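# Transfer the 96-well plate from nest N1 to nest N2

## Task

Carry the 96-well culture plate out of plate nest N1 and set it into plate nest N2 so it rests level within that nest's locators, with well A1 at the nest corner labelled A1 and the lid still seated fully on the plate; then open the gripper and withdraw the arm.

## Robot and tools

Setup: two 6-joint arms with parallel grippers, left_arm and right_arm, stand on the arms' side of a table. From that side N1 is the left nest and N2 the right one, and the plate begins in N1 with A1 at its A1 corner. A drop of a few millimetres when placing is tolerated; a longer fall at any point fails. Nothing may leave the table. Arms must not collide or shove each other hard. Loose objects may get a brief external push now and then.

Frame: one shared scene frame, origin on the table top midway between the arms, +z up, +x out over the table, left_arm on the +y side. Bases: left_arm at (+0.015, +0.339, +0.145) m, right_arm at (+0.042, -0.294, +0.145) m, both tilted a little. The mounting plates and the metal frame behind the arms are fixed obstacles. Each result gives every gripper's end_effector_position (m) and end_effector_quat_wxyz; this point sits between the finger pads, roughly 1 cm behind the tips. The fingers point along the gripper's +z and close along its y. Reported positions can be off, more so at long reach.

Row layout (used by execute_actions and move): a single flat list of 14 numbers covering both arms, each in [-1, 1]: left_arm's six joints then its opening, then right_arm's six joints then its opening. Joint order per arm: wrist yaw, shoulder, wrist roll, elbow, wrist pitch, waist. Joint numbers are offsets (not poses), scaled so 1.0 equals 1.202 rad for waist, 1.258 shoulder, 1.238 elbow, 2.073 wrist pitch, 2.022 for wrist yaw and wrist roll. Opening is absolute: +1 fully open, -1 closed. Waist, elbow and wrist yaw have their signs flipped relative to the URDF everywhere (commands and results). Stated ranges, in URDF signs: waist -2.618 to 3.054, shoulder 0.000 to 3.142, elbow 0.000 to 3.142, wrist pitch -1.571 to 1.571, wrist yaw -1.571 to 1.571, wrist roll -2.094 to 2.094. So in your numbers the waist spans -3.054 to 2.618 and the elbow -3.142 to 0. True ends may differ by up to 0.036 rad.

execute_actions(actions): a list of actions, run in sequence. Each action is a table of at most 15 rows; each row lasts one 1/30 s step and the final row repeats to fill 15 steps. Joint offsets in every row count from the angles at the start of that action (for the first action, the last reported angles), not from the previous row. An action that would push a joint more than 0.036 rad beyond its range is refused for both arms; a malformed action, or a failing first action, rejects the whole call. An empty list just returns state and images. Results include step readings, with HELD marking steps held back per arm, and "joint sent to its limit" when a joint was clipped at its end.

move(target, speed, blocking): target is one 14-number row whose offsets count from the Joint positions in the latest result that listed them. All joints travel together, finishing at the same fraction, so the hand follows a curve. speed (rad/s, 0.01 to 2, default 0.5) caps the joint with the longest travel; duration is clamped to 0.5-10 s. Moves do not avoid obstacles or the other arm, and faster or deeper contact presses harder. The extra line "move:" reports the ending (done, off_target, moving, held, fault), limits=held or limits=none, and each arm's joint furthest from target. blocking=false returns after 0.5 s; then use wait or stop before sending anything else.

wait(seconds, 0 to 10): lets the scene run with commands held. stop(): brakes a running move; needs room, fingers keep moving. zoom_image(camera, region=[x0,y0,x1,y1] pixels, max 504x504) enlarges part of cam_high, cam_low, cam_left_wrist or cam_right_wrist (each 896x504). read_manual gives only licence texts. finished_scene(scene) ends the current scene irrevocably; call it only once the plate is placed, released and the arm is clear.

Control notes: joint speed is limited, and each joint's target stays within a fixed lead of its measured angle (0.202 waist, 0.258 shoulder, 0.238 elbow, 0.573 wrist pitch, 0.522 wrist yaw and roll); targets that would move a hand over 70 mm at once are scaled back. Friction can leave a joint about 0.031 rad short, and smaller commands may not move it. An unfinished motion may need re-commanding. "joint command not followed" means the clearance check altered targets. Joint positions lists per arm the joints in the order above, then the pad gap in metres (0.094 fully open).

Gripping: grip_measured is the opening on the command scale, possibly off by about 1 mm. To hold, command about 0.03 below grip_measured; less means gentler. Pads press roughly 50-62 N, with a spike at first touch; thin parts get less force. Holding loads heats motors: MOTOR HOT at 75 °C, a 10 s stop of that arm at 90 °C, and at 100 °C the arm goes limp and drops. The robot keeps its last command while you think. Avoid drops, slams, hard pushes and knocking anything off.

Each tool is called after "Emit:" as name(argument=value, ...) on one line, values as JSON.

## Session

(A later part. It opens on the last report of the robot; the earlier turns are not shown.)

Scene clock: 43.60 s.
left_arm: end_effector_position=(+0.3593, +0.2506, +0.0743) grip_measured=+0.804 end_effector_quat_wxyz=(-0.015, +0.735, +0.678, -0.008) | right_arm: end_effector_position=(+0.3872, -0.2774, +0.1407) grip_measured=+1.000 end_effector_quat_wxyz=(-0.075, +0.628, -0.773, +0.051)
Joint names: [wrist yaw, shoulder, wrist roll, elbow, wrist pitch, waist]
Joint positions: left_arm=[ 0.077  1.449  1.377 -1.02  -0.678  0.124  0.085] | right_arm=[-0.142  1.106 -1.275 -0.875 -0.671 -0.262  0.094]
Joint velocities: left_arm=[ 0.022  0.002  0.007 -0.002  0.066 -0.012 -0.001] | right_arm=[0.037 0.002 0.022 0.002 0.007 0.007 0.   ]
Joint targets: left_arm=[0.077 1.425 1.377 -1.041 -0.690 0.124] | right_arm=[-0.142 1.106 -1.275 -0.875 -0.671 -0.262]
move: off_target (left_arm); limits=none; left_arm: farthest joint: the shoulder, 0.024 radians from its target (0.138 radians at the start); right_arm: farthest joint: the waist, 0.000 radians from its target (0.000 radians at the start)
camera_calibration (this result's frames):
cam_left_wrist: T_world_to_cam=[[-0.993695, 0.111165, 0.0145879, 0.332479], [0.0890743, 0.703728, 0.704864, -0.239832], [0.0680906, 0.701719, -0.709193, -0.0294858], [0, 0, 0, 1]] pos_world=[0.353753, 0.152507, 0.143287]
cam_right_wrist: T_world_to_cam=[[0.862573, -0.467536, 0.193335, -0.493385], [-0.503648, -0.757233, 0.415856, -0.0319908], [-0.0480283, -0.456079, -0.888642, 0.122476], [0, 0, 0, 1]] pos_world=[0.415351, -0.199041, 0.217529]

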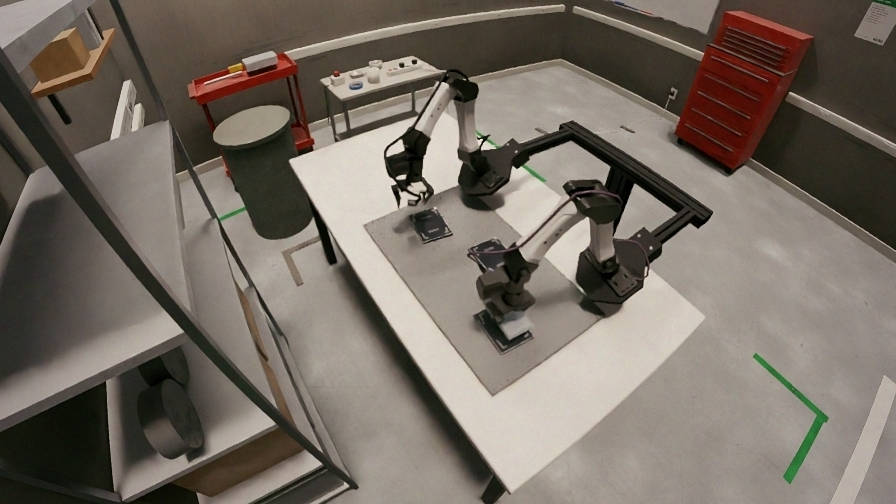

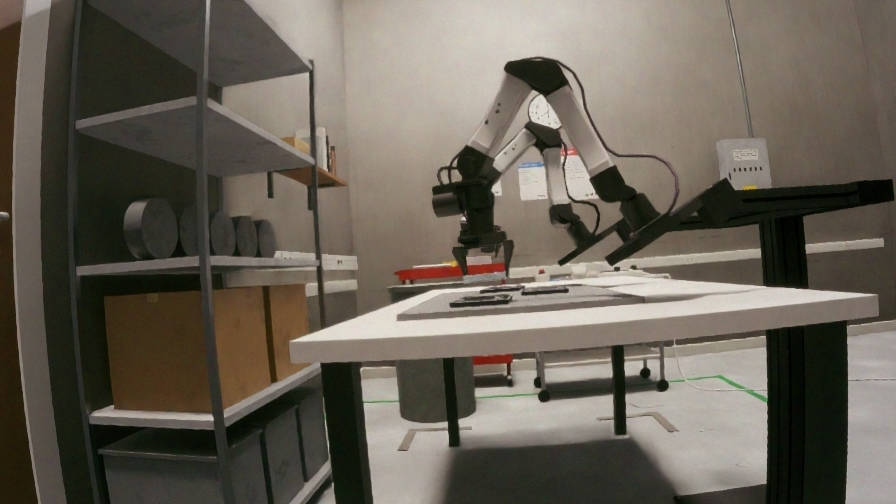

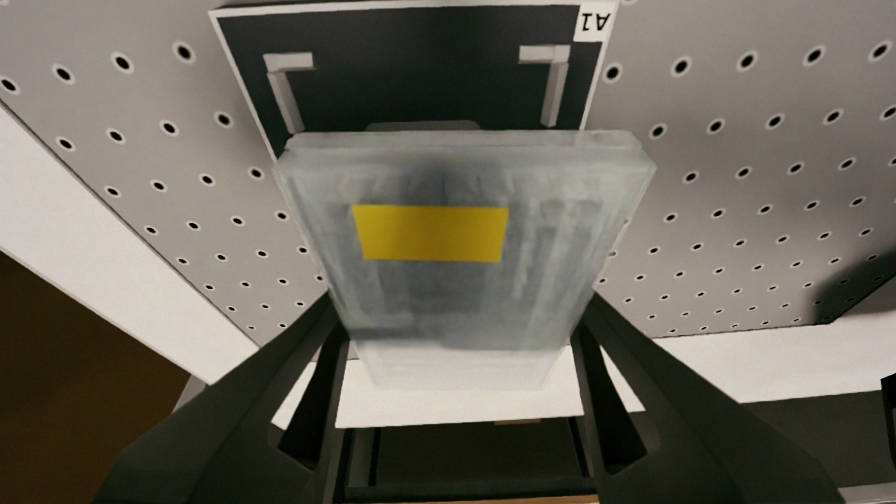

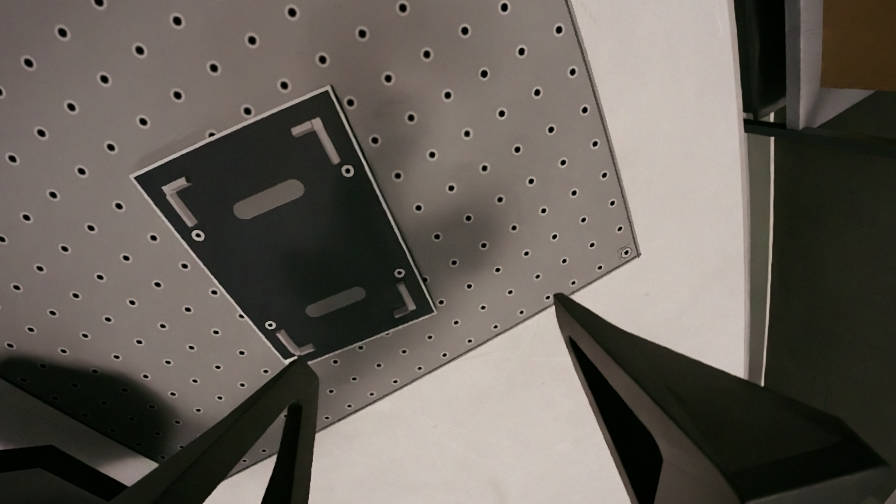

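Emit:
move(target=[0.09,0.07,-0.27,-0.15,-0.09,0.4,0.72, 0,0,0,0,0,0,1], speed=0.5)

Scene clock: 54.57 s.
left_arm: end_effector_position=(+0.3190, +0.1257, +0.1090) grip_measured=+0.804 end_effector_quat_wxyz=(-0.019, +0.700, +0.714, -0.019) | right_arm: end_effector_position=(+0.3872, -0.2774, +0.1407) grip_measured=+1.000 end_effector_quat_wxyz=(-0.075, +0.628, -0.773, +0.051)
Joint names: [wrist yaw, shoulder, wrist roll, elbow, wrist pitch, waist]
Joint positions: left_arm=[ 0.251  1.525  0.837 -1.183 -0.851  0.597  0.085] | right_arm=[-0.142  1.106 -1.275 -0.875 -0.671 -0.262  0.094]
Joint velocities: left_arm=[ 0.095 -0.002 -0.051  0.007  0.007 -0.012 -0.   ] | right_arm=[-0.007 -0.007 -0.037  0.002 -0.022  0.007  0.   ]
Joint targets: left_arm=[0.259 1.537 0.831 -1.205 -0.864 0.605] | right_arm=[-0.142 1.106 -1.275 -0.875 -0.671 -0.262]
move: off_target (left_arm); limits=none; left_arm: farthest joint: the elbow, 0.023 radians from its target (0.186 radians at the start); right_arm: farthest joint: the waist, 0.000 radians from its target (0.000 radians at the start)
camera_calibration (this result's frames):
cam_left_wrist: T_world_to_cam=[[-0.999351, 0.00968664, 0.0347084, 0.31817], [0.0311656, 0.715848, 0.69756, -0.155083], [-0.0180889, 0.698188, -0.715685, 0.114068], [0, 0, 0, 1]] pos_world=[0.32486, 0.0282926, 0.178773]
cam_right_wrist: T_world_to_cam=[[0.862573, -0.467536, 0.193335, -0.493385], [-0.503648, -0.757233, 0.415856, -0.0319908], [-0.0480283, -0.456079, -0.888642, 0.122476], [0, 0, 0, 1]] pos_world=[0.415351, -0.199041, 0.217529]

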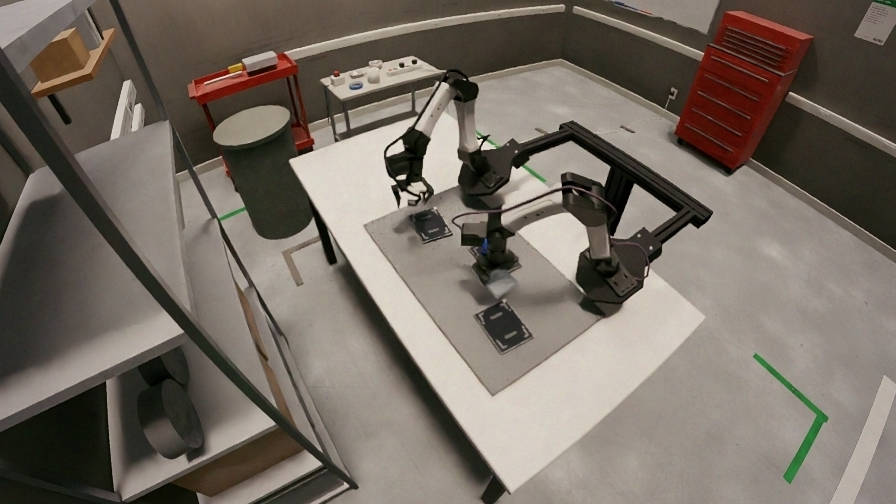

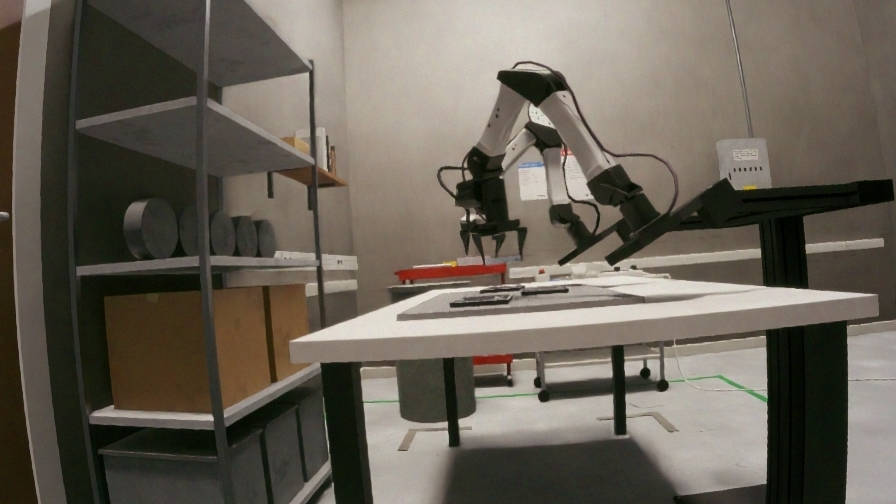

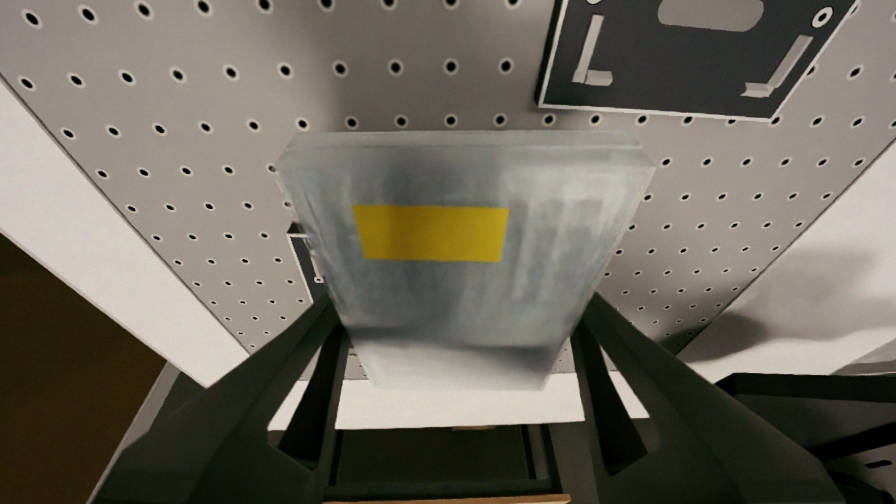

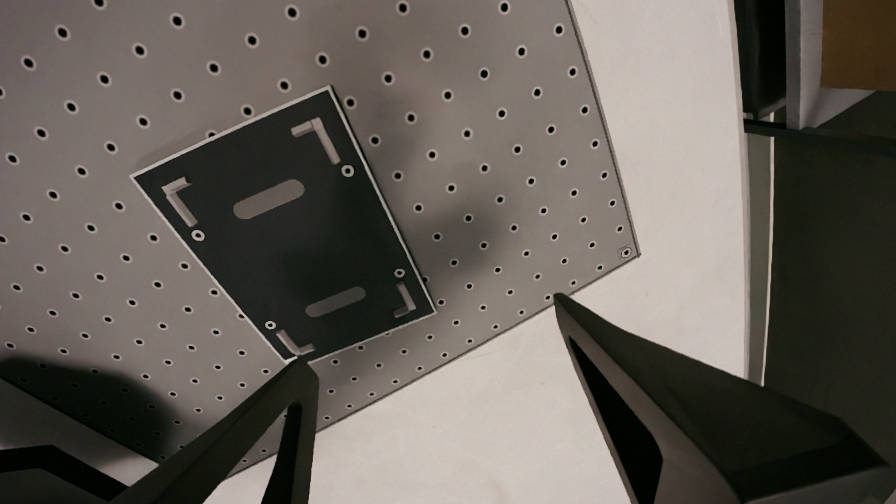

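Emit:
move(target=[0.1,0.247,-0.196,-0.064,0.058,0.399,0.72, 0,0,0,0,0,0,1], speed=0.4)

Scene clock: 64.67 s.
left_arm: end_effector_position=(+0.2081, +0.0060, +0.0818) grip_measured=+0.804 end_effector_quat_wxyz=(-0.004, +0.728, +0.686, +0.002) | right_arm: end_effector_position=(+0.3872, -0.2774, +0.1407) grip_measured=+1.000 end_effector_quat_wxyz=(-0.075, +0.628, -0.773, +0.051)
Joint names: [wrist yaw, shoulder, wrist roll, elbow, wrist pitch, waist]
Joint positions: left_arm=[ 0.445  1.829  0.446 -1.238 -0.743  1.069  0.085] | right_arm=[-0.142  1.106 -1.275 -0.875 -0.671 -0.262  0.094]
Joint velocities: left_arm=[-0.007 -0.002 -0.037 -0.007 -0.081 -0.007  0.   ] | right_arm=[-0.007 -0.002 -0.066  0.007  0.081  0.017  0.   ]
Joint targets: left_arm=[0.453 1.835 0.441 -1.262 -0.730 1.076] | right_arm=[-0.142 1.106 -1.275 -0.875 -0.671 -0.262]
move: off_target (left_arm); limits=none; left_arm: farthest joint: the elbow, 0.024 radians from its target (0.079 radians at the start); right_arm: farthest joint: the waist, 0.000 radians from its target (0.000 radians at the start)
camera_calibration (this result's frames):
cam_left_wrist: T_world_to_cam=[[-0.995824, 0.0898584, -0.016128, 0.212422], [0.0524661, 0.707864, 0.704398, -0.0518811], [0.0747125, 0.70061, -0.709622, 0.156429], [0, 0, 0, 1]] pos_world=[0.20257, -0.091959, 0.150976]
cam_right_wrist: T_world_to_cam=[[0.862573, -0.467536, 0.193335, -0.493385], [-0.503648, -0.757233, 0.415856, -0.0319908], [-0.0480283, -0.456079, -0.888642, 0.122476], [0, 0, 0, 1]] pos_world=[0.415351, -0.199041, 0.217529]

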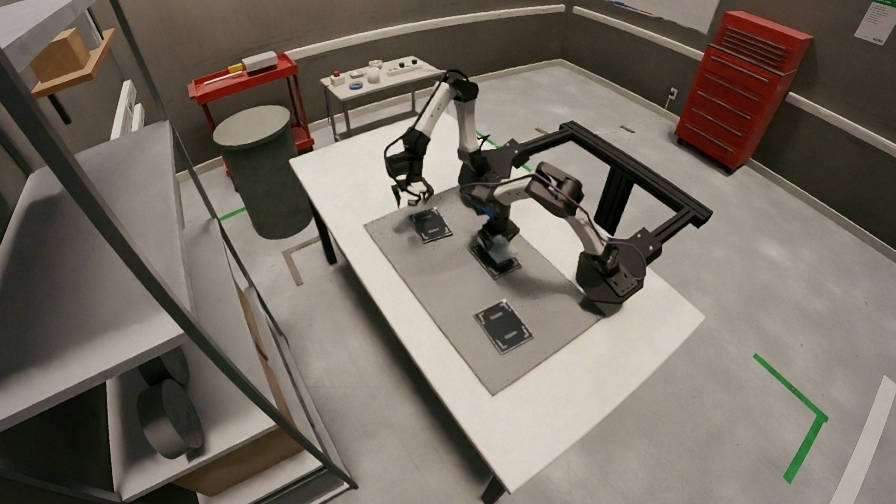

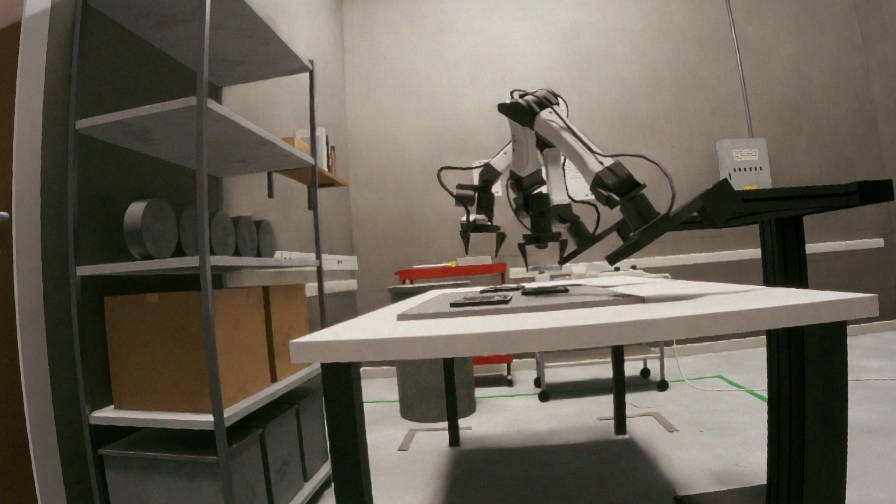

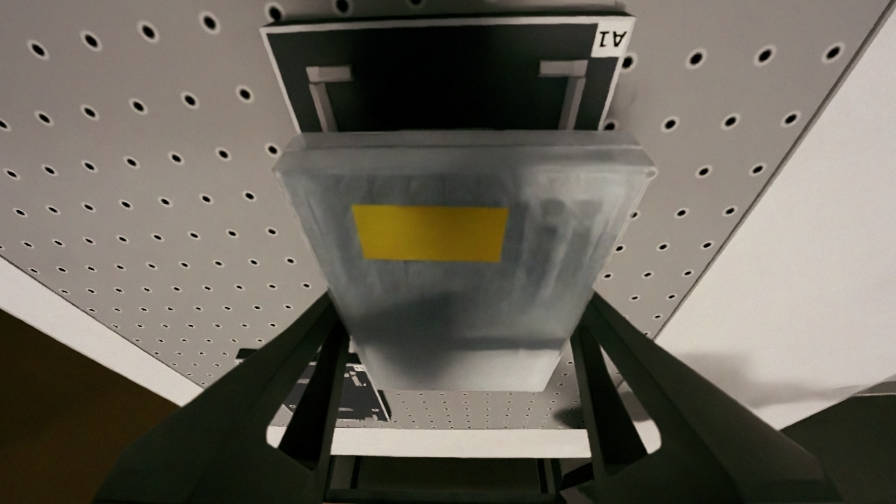

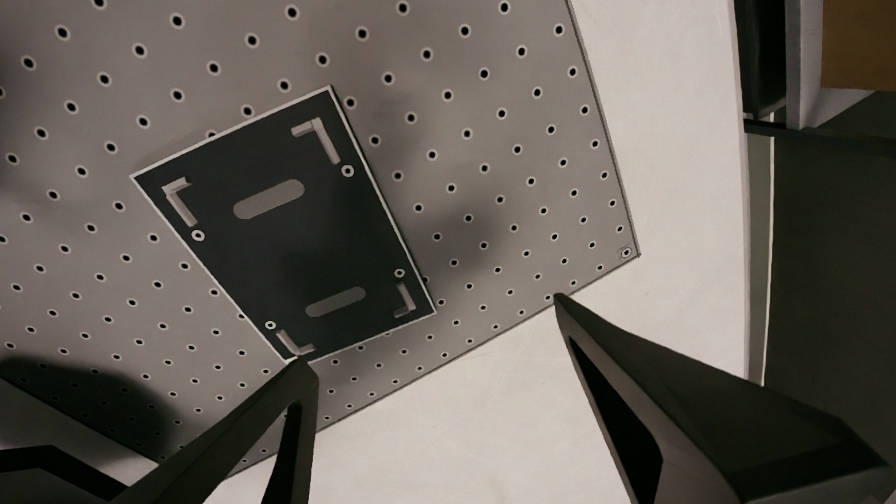

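Emit:
move(target=[-0.011,0.051,0.032,0.05,0.07,-0.052,0.72, 0,0,0,0,0,0,1], speed=0.15)

Scene clock: 76.60 s.
left_arm: end_effector_position=(+0.2126, +0.0088, +0.0482) grip_measured=+0.804 end_effector_quat_wxyz=(-0.002, +0.727, +0.686, +0.000) | right_arm: end_effector_position=(+0.3872, -0.2774, +0.1407) grip_measured=+1.000 end_effector_quat_wxyz=(-0.075, +0.628, -0.773, +0.051)
Joint names: [wrist yaw, shoulder, wrist roll, elbow, wrist pitch, waist]
Joint positions: left_arm=[ 0.429  1.884  0.506 -1.19  -0.611  1.013  0.085] | right_arm=[-0.142  1.106 -1.275 -0.875 -0.671 -0.262  0.094]
Joint velocities: left_arm=[-0.051  0.002  0.007 -0.007 -0.022 -0.007  0.001] | right_arm=[-0.022  0.007 -0.037  0.002 -0.022  0.022  0.   ]
Joint targets: left_arm=[0.423 1.893 0.511 -1.176 -0.598 1.006] | right_arm=[-0.142 1.106 -1.275 -0.875 -0.671 -0.262]
move: done; limits=none; left_arm: farthest joint: the elbow, 0.014 radians from its target (0.062 radians at the start); right_arm: farthest joint: the waist, 0.000 radians from its target (0.000 radians at the start)
camera_calibration (this result's frames):
cam_left_wrist: T_world_to_cam=[[-0.996048, 0.0874388, -0.0155803, 0.216096], [0.0514233, 0.710784, 0.701528, -0.0300862], [0.072415, 0.697955, -0.712471, 0.130919], [0, 0, 0, 1]] pos_world=[0.207309, -0.0888859, 0.117749]
cam_right_wrist: T_world_to_cam=[[0.862573, -0.467536, 0.193335, -0.493385], [-0.503648, -0.757233, 0.415856, -0.0319908], [-0.0480283, -0.456079, -0.888642, 0.122476], [0, 0, 0, 1]] pos_world=[0.415351, -0.199041, 0.217529]

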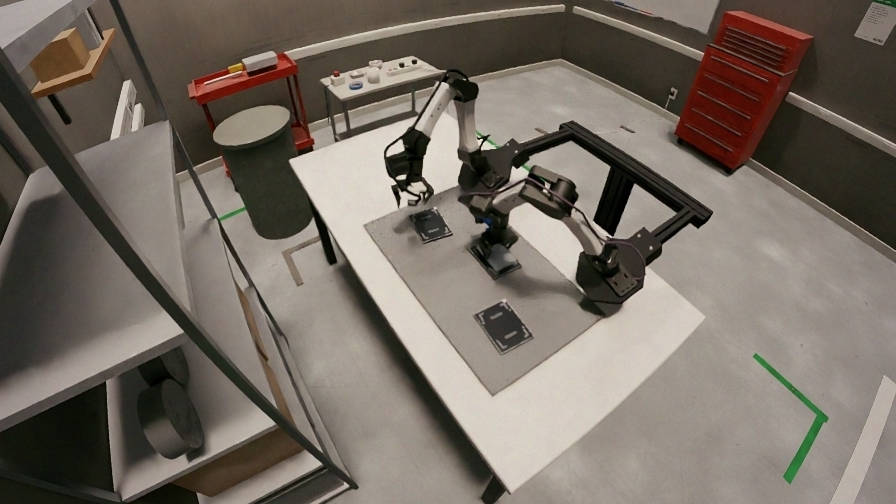

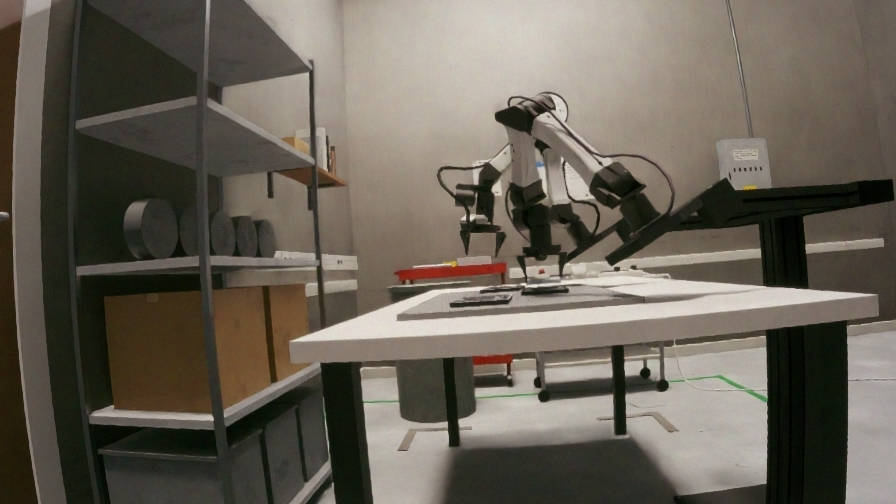

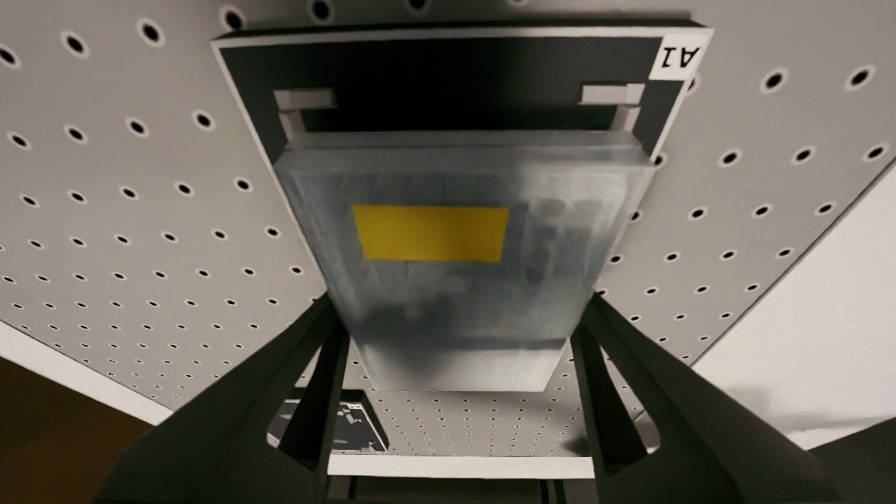

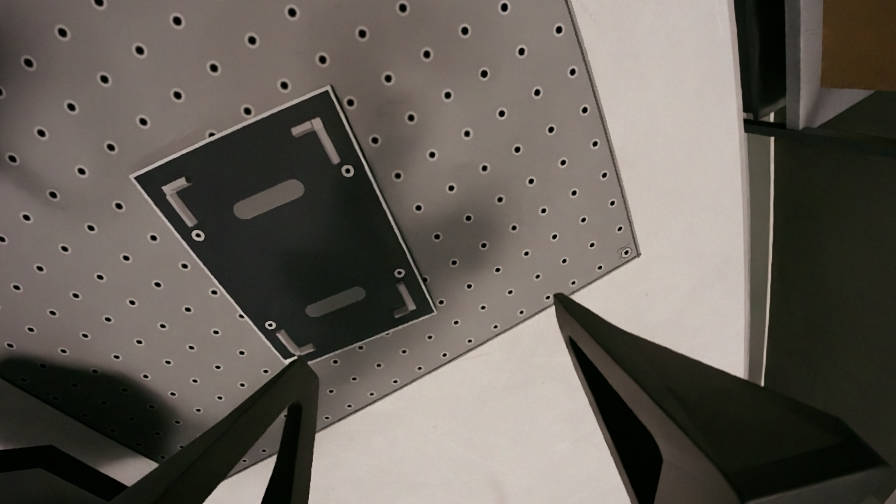

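Emit:
execute_actions(actions=[[[0,0.021,0,-0.02,0.011,0,0.72, 0,0,0,0,0,0,1]],[[0,0.008,0,0,0.006,0,0.72, 0,0,0,0,0,0,1]]])

Scene clock: 88.87 s.
left_arm: end_effector_position=(+0.2098, +0.0090, +0.0429) grip_measured=+0.804 end_effector_quat_wxyz=(-0.007, +0.729, +0.685, +0.002) | right_arm: end_effector_position=(+0.3872, -0.2774, +0.1407) grip_measured=+1.000 end_effector_quat_wxyz=(-0.075, +0.628, -0.773, +0.051)
Joint names: [wrist yaw, shoulder, wrist roll, elbow, wrist pitch, waist]
Joint positions: left_arm=[ 0.429  1.902  0.506 -1.19  -0.604  1.013  0.085] | right_arm=[-0.142  1.106 -1.275 -0.875 -0.671 -0.262  0.094]
Joint velocities: left_arm=[-0.051 -0.007 -0.037  0.007 -0.022  0.002 -0.001] | right_arm=[ 0.081  0.002 -0.095 -0.002  0.007  0.002  0.   ]
Joint targets: left_arm=[0.429 1.912 0.506 -1.190 -0.591 1.013] | right_arm=[-0.142 1.106 -1.275 -0.875 -0.671 -0.262]
Step readings (joint positions; steps 1 to 15: 1st action; 16 to 30: 2nd action):
0: left_arm=[0.429 1.884 0.506 -1.190 -0.611 1.013] | right_arm=[-0.142 1.106 -1.275 -0.875 -0.671 -0.262]
1: left_arm=[0.429 1.885 0.506 -1.190 -0.610 1.013] | right_arm=[-0.142 1.106 -1.275 -0.875 -0.671 -0.262]
2: left_arm=[0.429 1.888 0.506 -1.190 -0.607 1.013] | right_arm=[-0.142 1.106 -1.275 -0.875 -0.671 -0.262]
4: left_arm=[0.429 1.895 0.506 -1.190 -0.604 1.013] | right_arm=[-0.142 1.106 -1.275 -0.875 -0.671 -0.262]
8: left_arm=[0.429 1.902 0.506 -1.190 -0.604 1.013] | right_arm=[-0.142 1.106 -1.275 -0.875 -0.671 -0.262]
15: left_arm=[0.429 1.902 0.506 -1.190 -0.604 1.013] | right_arm=[-0.142 1.106 -1.275 -0.875 -0.671 -0.262]
16: left_arm=[0.429 1.902 0.506 -1.190 -0.604 1.013] | right_arm=[-0.142 1.106 -1.275 -0.875 -0.671 -0.262]
17: left_arm=[0.429 1.902 0.506 -1.190 -0.604 1.013] | right_arm=[-0.142 1.106 -1.275 -0.875 -0.671 -0.262]
19: left_arm=[0.429 1.902 0.506 -1.190 -0.604 1.013] | right_arm=[-0.142 1.106 -1.275 -0.875 -0.671 -0.262]
23: left_arm=[0.429 1.902 0.506 -1.190 -0.604 1.013] | right_arm=[-0.142 1.106 -1.275 -0.875 -0.671 -0.262]
30: Joint positions above
camera_calibration (this result's frames):
cam_left_wrist: T_world_to_cam=[[-0.99573, 0.0916594, -0.0109436, 0.212896], [0.0571114, 0.704842, 0.707062, -0.0277316], [0.0725223, 0.703418, -0.707067, 0.126883], [0, 0, 0, 1]] pos_world=[0.204369, -0.0892189, 0.111652]
cam_right_wrist: T_world_to_cam=[[0.862573, -0.467536, 0.193335, -0.493385], [-0.503648, -0.757233, 0.415856, -0.0319908], [-0.0480283, -0.456079, -0.888642, 0.122476], [0, 0, 0, 1]] pos_world=[0.415351, -0.199041, 0.217529]

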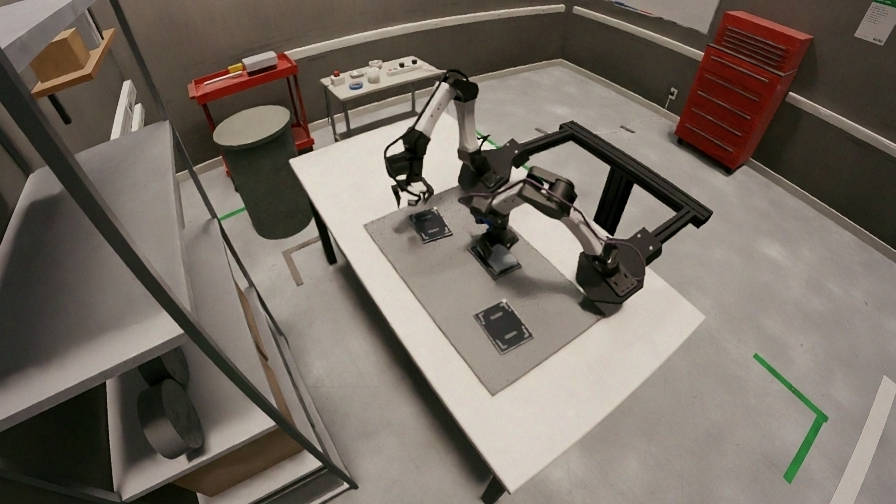

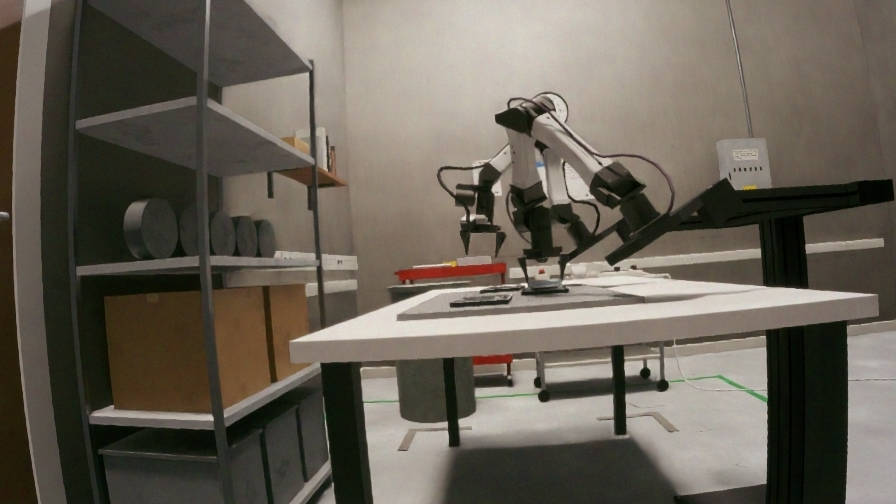

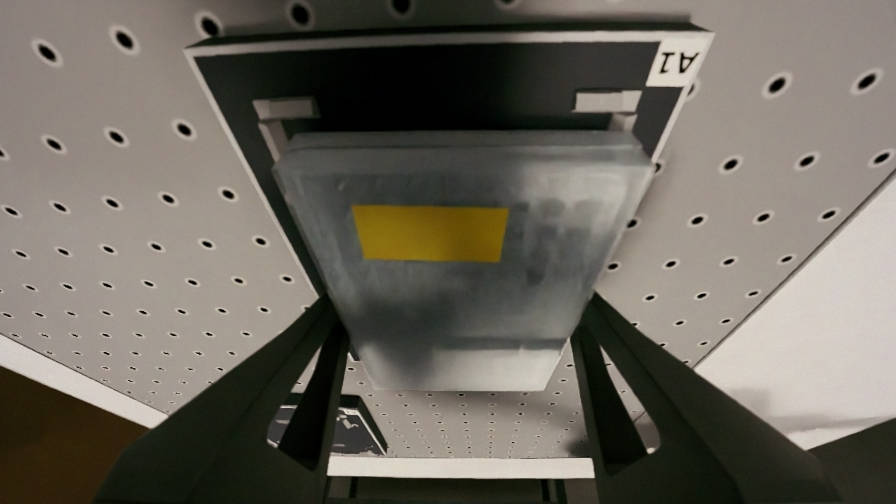

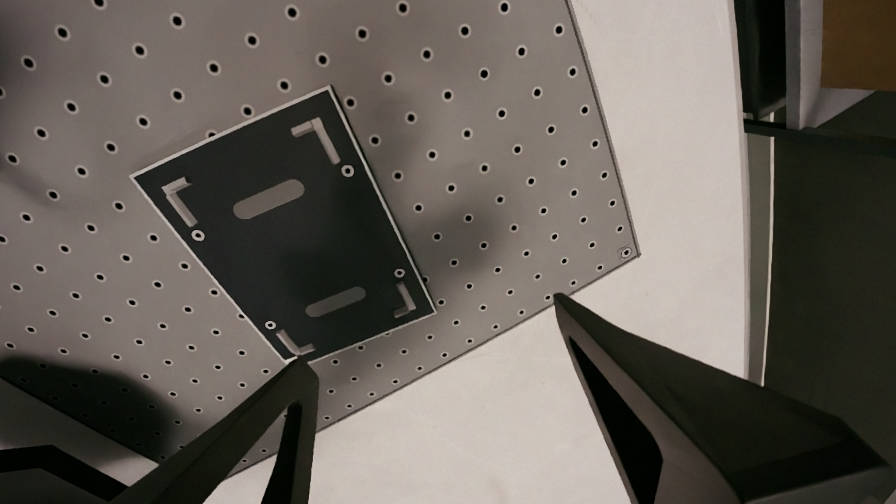

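Emit:
execute_actions(actions=[[[0,0,0,0,0.015,0,0.72, 0,0,0,0,0,0,1]],[[0,0,0,0,0,0,0.72, 0,0,0,0,0,0,1]]])

Scene clock: 93.53 s.
left_arm: end_effector_position=(+0.2100, +0.0084, +0.0429) grip_measured=+0.804 end_effector_quat_wxyz=(-0.006, +0.728, +0.685, +0.001) | right_arm: end_effector_position=(+0.3872, -0.2774, +0.1407) grip_measured=+1.000 end_effector_quat_wxyz=(-0.075, +0.628, -0.773, +0.051)
Joint names: [wrist yaw, shoulder, wrist roll, elbow, wrist pitch, waist]
Joint positions: left_arm=[ 0.429  1.902  0.506 -1.19  -0.601  1.013  0.085] | right_arm=[-0.142  1.106 -1.275 -0.875 -0.671 -0.262  0.094]
Joint velocities: left_arm=[ 0.022 -0.007  0.022  0.002 -0.051  0.002 -0.001] | right_arm=[ 0.051 -0.007  0.007 -0.007  0.037  0.007  0.   ]
Joint targets: left_arm=[0.429 1.902 0.506 -1.190 -0.601 1.013] | right_arm=[-0.142 1.106 -1.275 -0.875 -0.671 -0.262]
Step readings (joint positions; steps 1 to 15: 1st action; 16 to 30: 2nd action):
0: left_arm=[0.429 1.902 0.506 -1.190 -0.604 1.013] | right_arm=[-0.142 1.106 -1.275 -0.875 -0.671 -0.262]
1: left_arm=[0.429 1.902 0.506 -1.190 -0.602 1.013] | right_arm=[-0.142 1.106 -1.275 -0.875 -0.671 -0.262]
2: left_arm=[0.429 1.902 0.506 -1.190 -0.602 1.013] | right_arm=[-0.142 1.106 -1.275 -0.875 -0.671 -0.262]
4: left_arm=[0.429 1.902 0.506 -1.190 -0.601 1.013] | right_arm=[-0.142 1.106 -1.275 -0.875 -0.671 -0.262]
8: left_arm=[0.429 1.902 0.506 -1.190 -0.601 1.013] | right_arm=[-0.142 1.106 -1.275 -0.875 -0.671 -0.262]
15: left_arm=[0.429 1.902 0.506 -1.190 -0.601 1.013] | right_arm=[-0.142 1.106 -1.275 -0.875 -0.671 -0.262]
16: left_arm=[0.429 1.902 0.506 -1.190 -0.601 1.013] | right_arm=[-0.142 1.106 -1.275 -0.875 -0.671 -0.262]
17: left_arm=[0.429 1.902 0.506 -1.190 -0.601 1.013] | right_arm=[-0.142 1.106 -1.275 -0.875 -0.671 -0.262]
19: left_arm=[0.429 1.902 0.506 -1.190 -0.601 1.013] | right_arm=[-0.142 1.106 -1.275 -0.875 -0.671 -0.262]
23: left_arm=[0.429 1.902 0.506 -1.190 -0.601 1.013] | right_arm=[-0.142 1.106 -1.275 -0.875 -0.671 -0.262]
30: Joint positions above
camera_calibration (this result's frames):
cam_left_wrist: T_world_to_cam=[[-0.995819, 0.0905269, -0.0121952, 0.213292], [0.0555803, 0.706448, 0.705579, -0.0269782], [0.0724891, 0.701951, -0.708526, 0.12733], [0, 0, 0, 1]] pos_world=[0.204669, -0.0896295, 0.111853]
cam_right_wrist: T_world_to_cam=[[0.862573, -0.467536, 0.193335, -0.493385], [-0.503648, -0.757233, 0.415856, -0.0319908], [-0.0480283, -0.456079, -0.888642, 0.122476], [0, 0, 0, 1]] pos_world=[0.415351, -0.199041, 0.217529]

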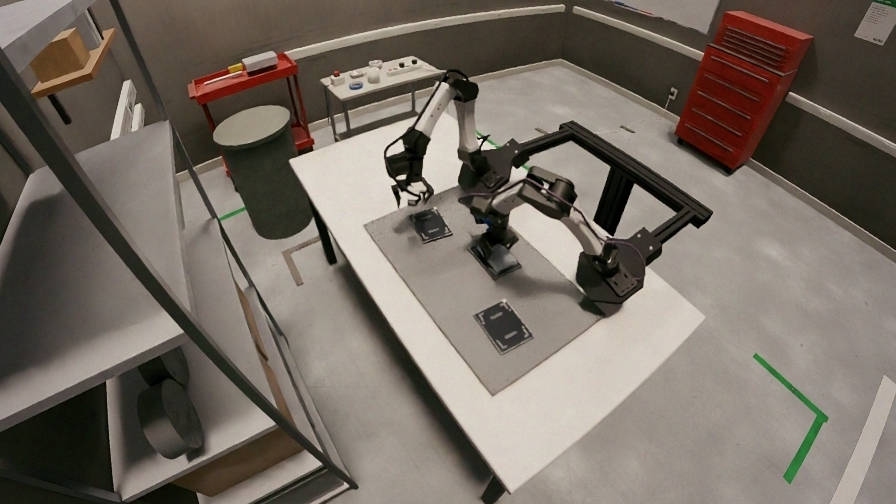

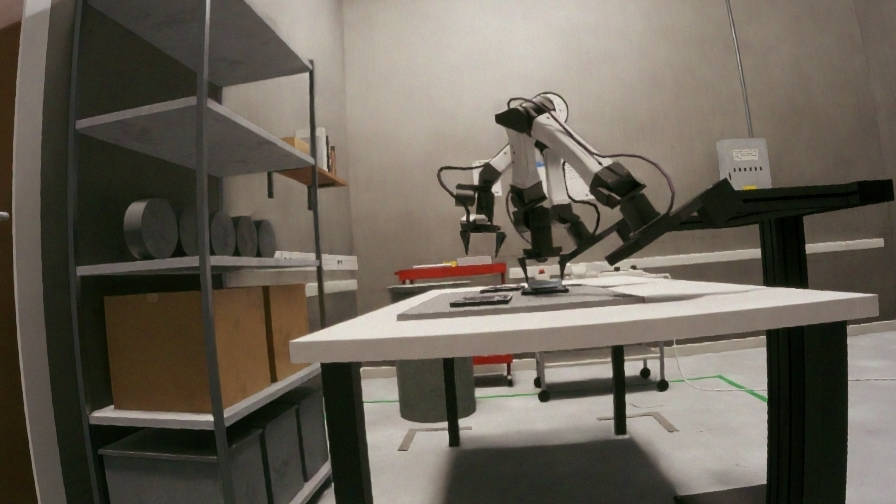

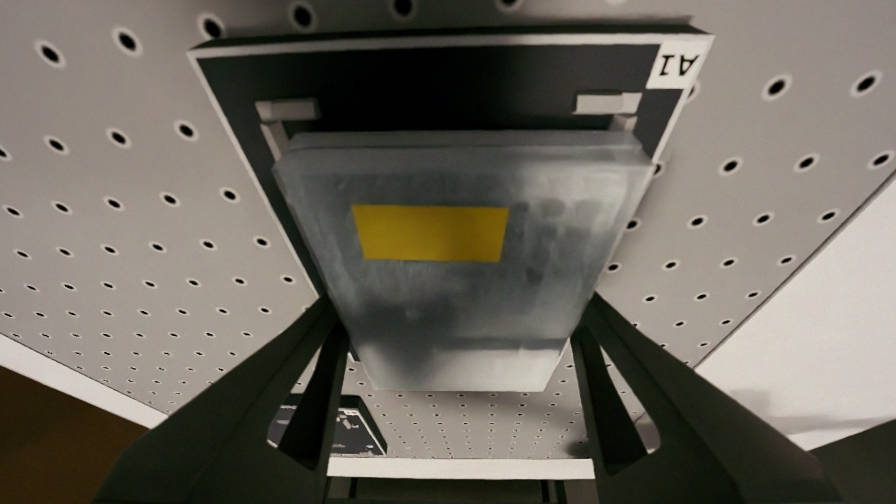

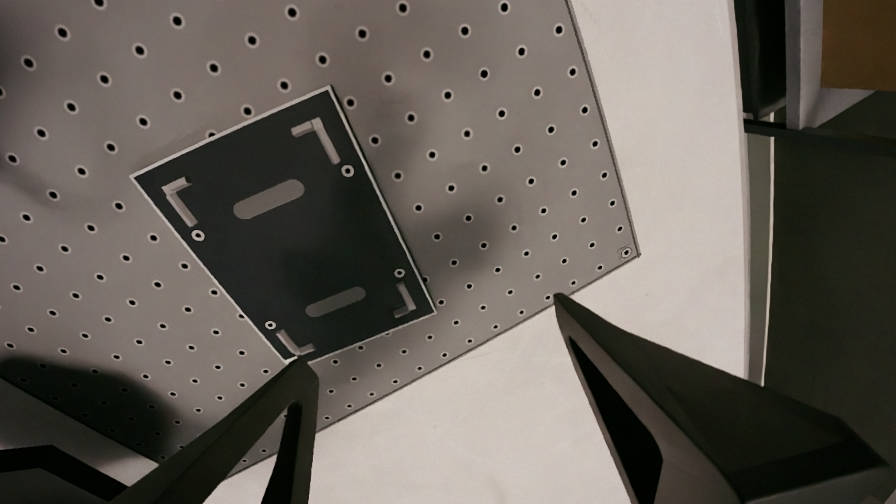

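Emit:
execute_actions(actions=[[[0,0,0,-0.032,0,0,0.72, 0,0,0,0,0,0,1]],[[0,0,0,0,0.012,0,0.72, 0,0,0,0,0,0,1]]])

Scene clock: 98.50 s.
left_arm: end_effector_position=(+0.2158, +0.0002, +0.0462) grip_measured=+0.804 end_effector_quat_wxyz=(+0.007, +0.724, +0.690, -0.002) | right_arm: end_effector_position=(+0.3872, -0.2774, +0.1407) grip_measured=+1.000 end_effector_quat_wxyz=(-0.075, +0.628, -0.773, +0.051)
Joint names: [wrist yaw, shoulder, wrist roll, elbow, wrist pitch, waist]
Joint positions: left_arm=[ 0.429  1.902  0.506 -1.21  -0.592  1.013  0.085] | right_arm=[-0.142  1.106 -1.275 -0.875 -0.671 -0.262  0.094]
Joint velocities: left_arm=[ 0.007  0.002  0.007  0.007 -0.066  0.002  0.001] | right_arm=[ 0.051 -0.002 -0.051  0.002 -0.007  0.007  0.   ]
Joint targets: left_arm=[0.429 1.902 0.506 -1.210 -0.579 1.013] | right_arm=[-0.142 1.106 -1.275 -0.875 -0.671 -0.262]
Step readings (joint positions; steps 1 to 15: 1st action; 16 to 30: 2nd action):
0: left_arm=[0.429 1.902 0.506 -1.190 -0.601 1.013] | right_arm=[-0.142 1.106 -1.275 -0.875 -0.671 -0.262]
1: left_arm=[0.429 1.902 0.506 -1.193 -0.603 1.013] | right_arm=[-0.142 1.106 -1.275 -0.875 -0.671 -0.262]
2: left_arm=[0.429 1.902 0.506 -1.197 -0.604 1.013] | right_arm=[-0.142 1.106 -1.275 -0.875 -0.671 -0.262]
4: left_arm=[0.429 1.902 0.506 -1.206 -0.604 1.013] | right_arm=[-0.142 1.106 -1.275 -0.875 -0.671 -0.262]
8: left_arm=[0.429 1.902 0.506 -1.210 -0.604 1.013] | right_arm=[-0.142 1.106 -1.275 -0.875 -0.671 -0.262]
15: left_arm=[0.429 1.902 0.506 -1.210 -0.604 1.013] | right_arm=[-0.142 1.106 -1.275 -0.875 -0.671 -0.262]
16: left_arm=[0.429 1.902 0.506 -1.210 -0.603 1.013] | right_arm=[-0.142 1.106 -1.275 -0.875 -0.671 -0.262]
17: left_arm=[0.429 1.902 0.506 -1.210 -0.601 1.013] | right_arm=[-0.142 1.106 -1.275 -0.875 -0.671 -0.262]
19: left_arm=[0.429 1.902 0.506 -1.210 -0.597 1.013] | right_arm=[-0.142 1.106 -1.275 -0.875 -0.671 -0.262]
23: left_arm=[0.429 1.902 0.506 -1.210 -0.594 1.013] | right_arm=[-0.142 1.106 -1.275 -0.875 -0.671 -0.262]
30: Joint positions above
camera_calibration (this result's frames):
cam_left_wrist: T_world_to_cam=[[-0.996611, 0.0782172, -0.0254535, 0.220567], [0.0391639, 0.723347, 0.689373, -0.0195588], [0.0723325, 0.68604, -0.723959, 0.135872], [0, 0, 0, 1]] pos_world=[0.210758, -0.0963181, 0.117464]
cam_right_wrist: T_world_to_cam=[[0.862573, -0.467536, 0.193335, -0.493385], [-0.503648, -0.757233, 0.415856, -0.0319908], [-0.0480283, -0.456079, -0.888642, 0.122476], [0, 0, 0, 1]] pos_world=[0.415351, -0.199041, 0.217529]

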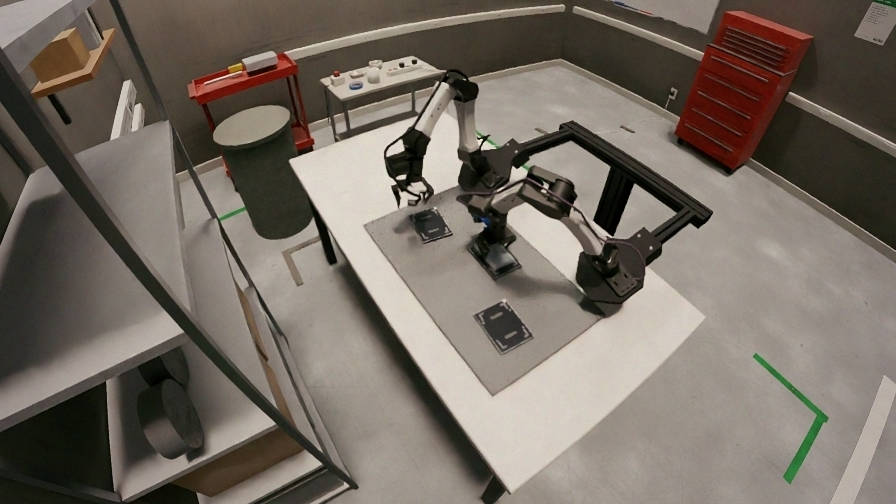

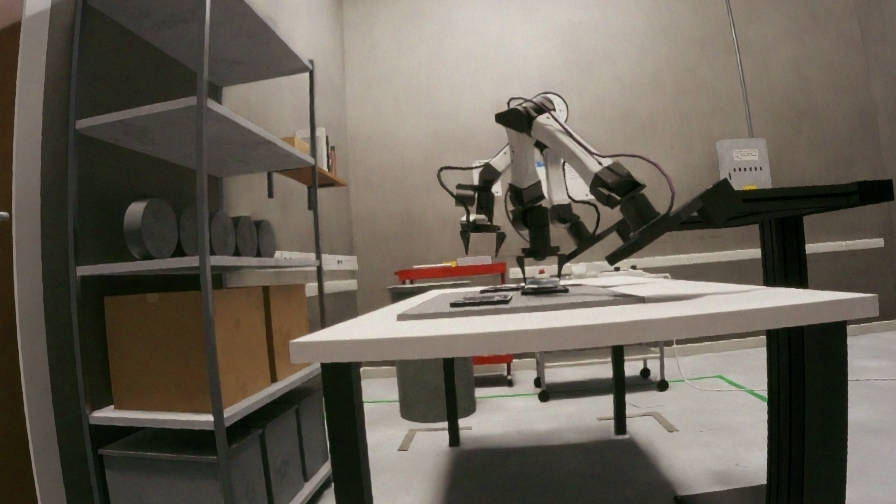

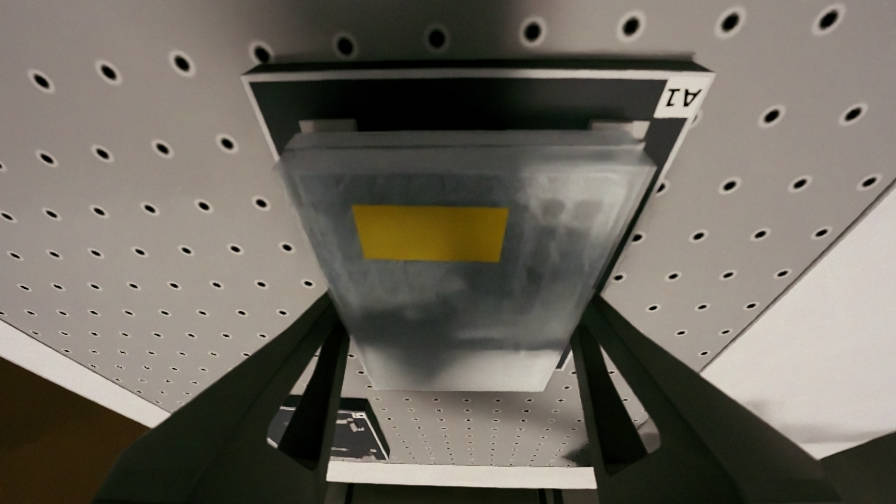

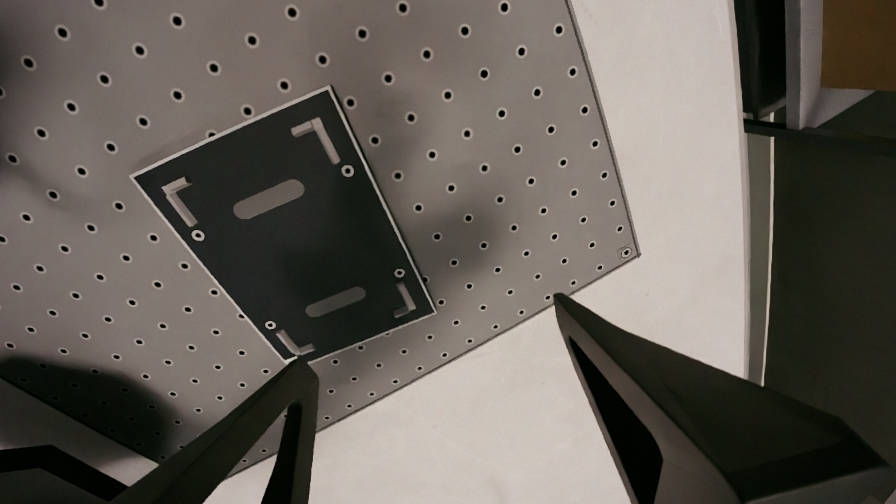

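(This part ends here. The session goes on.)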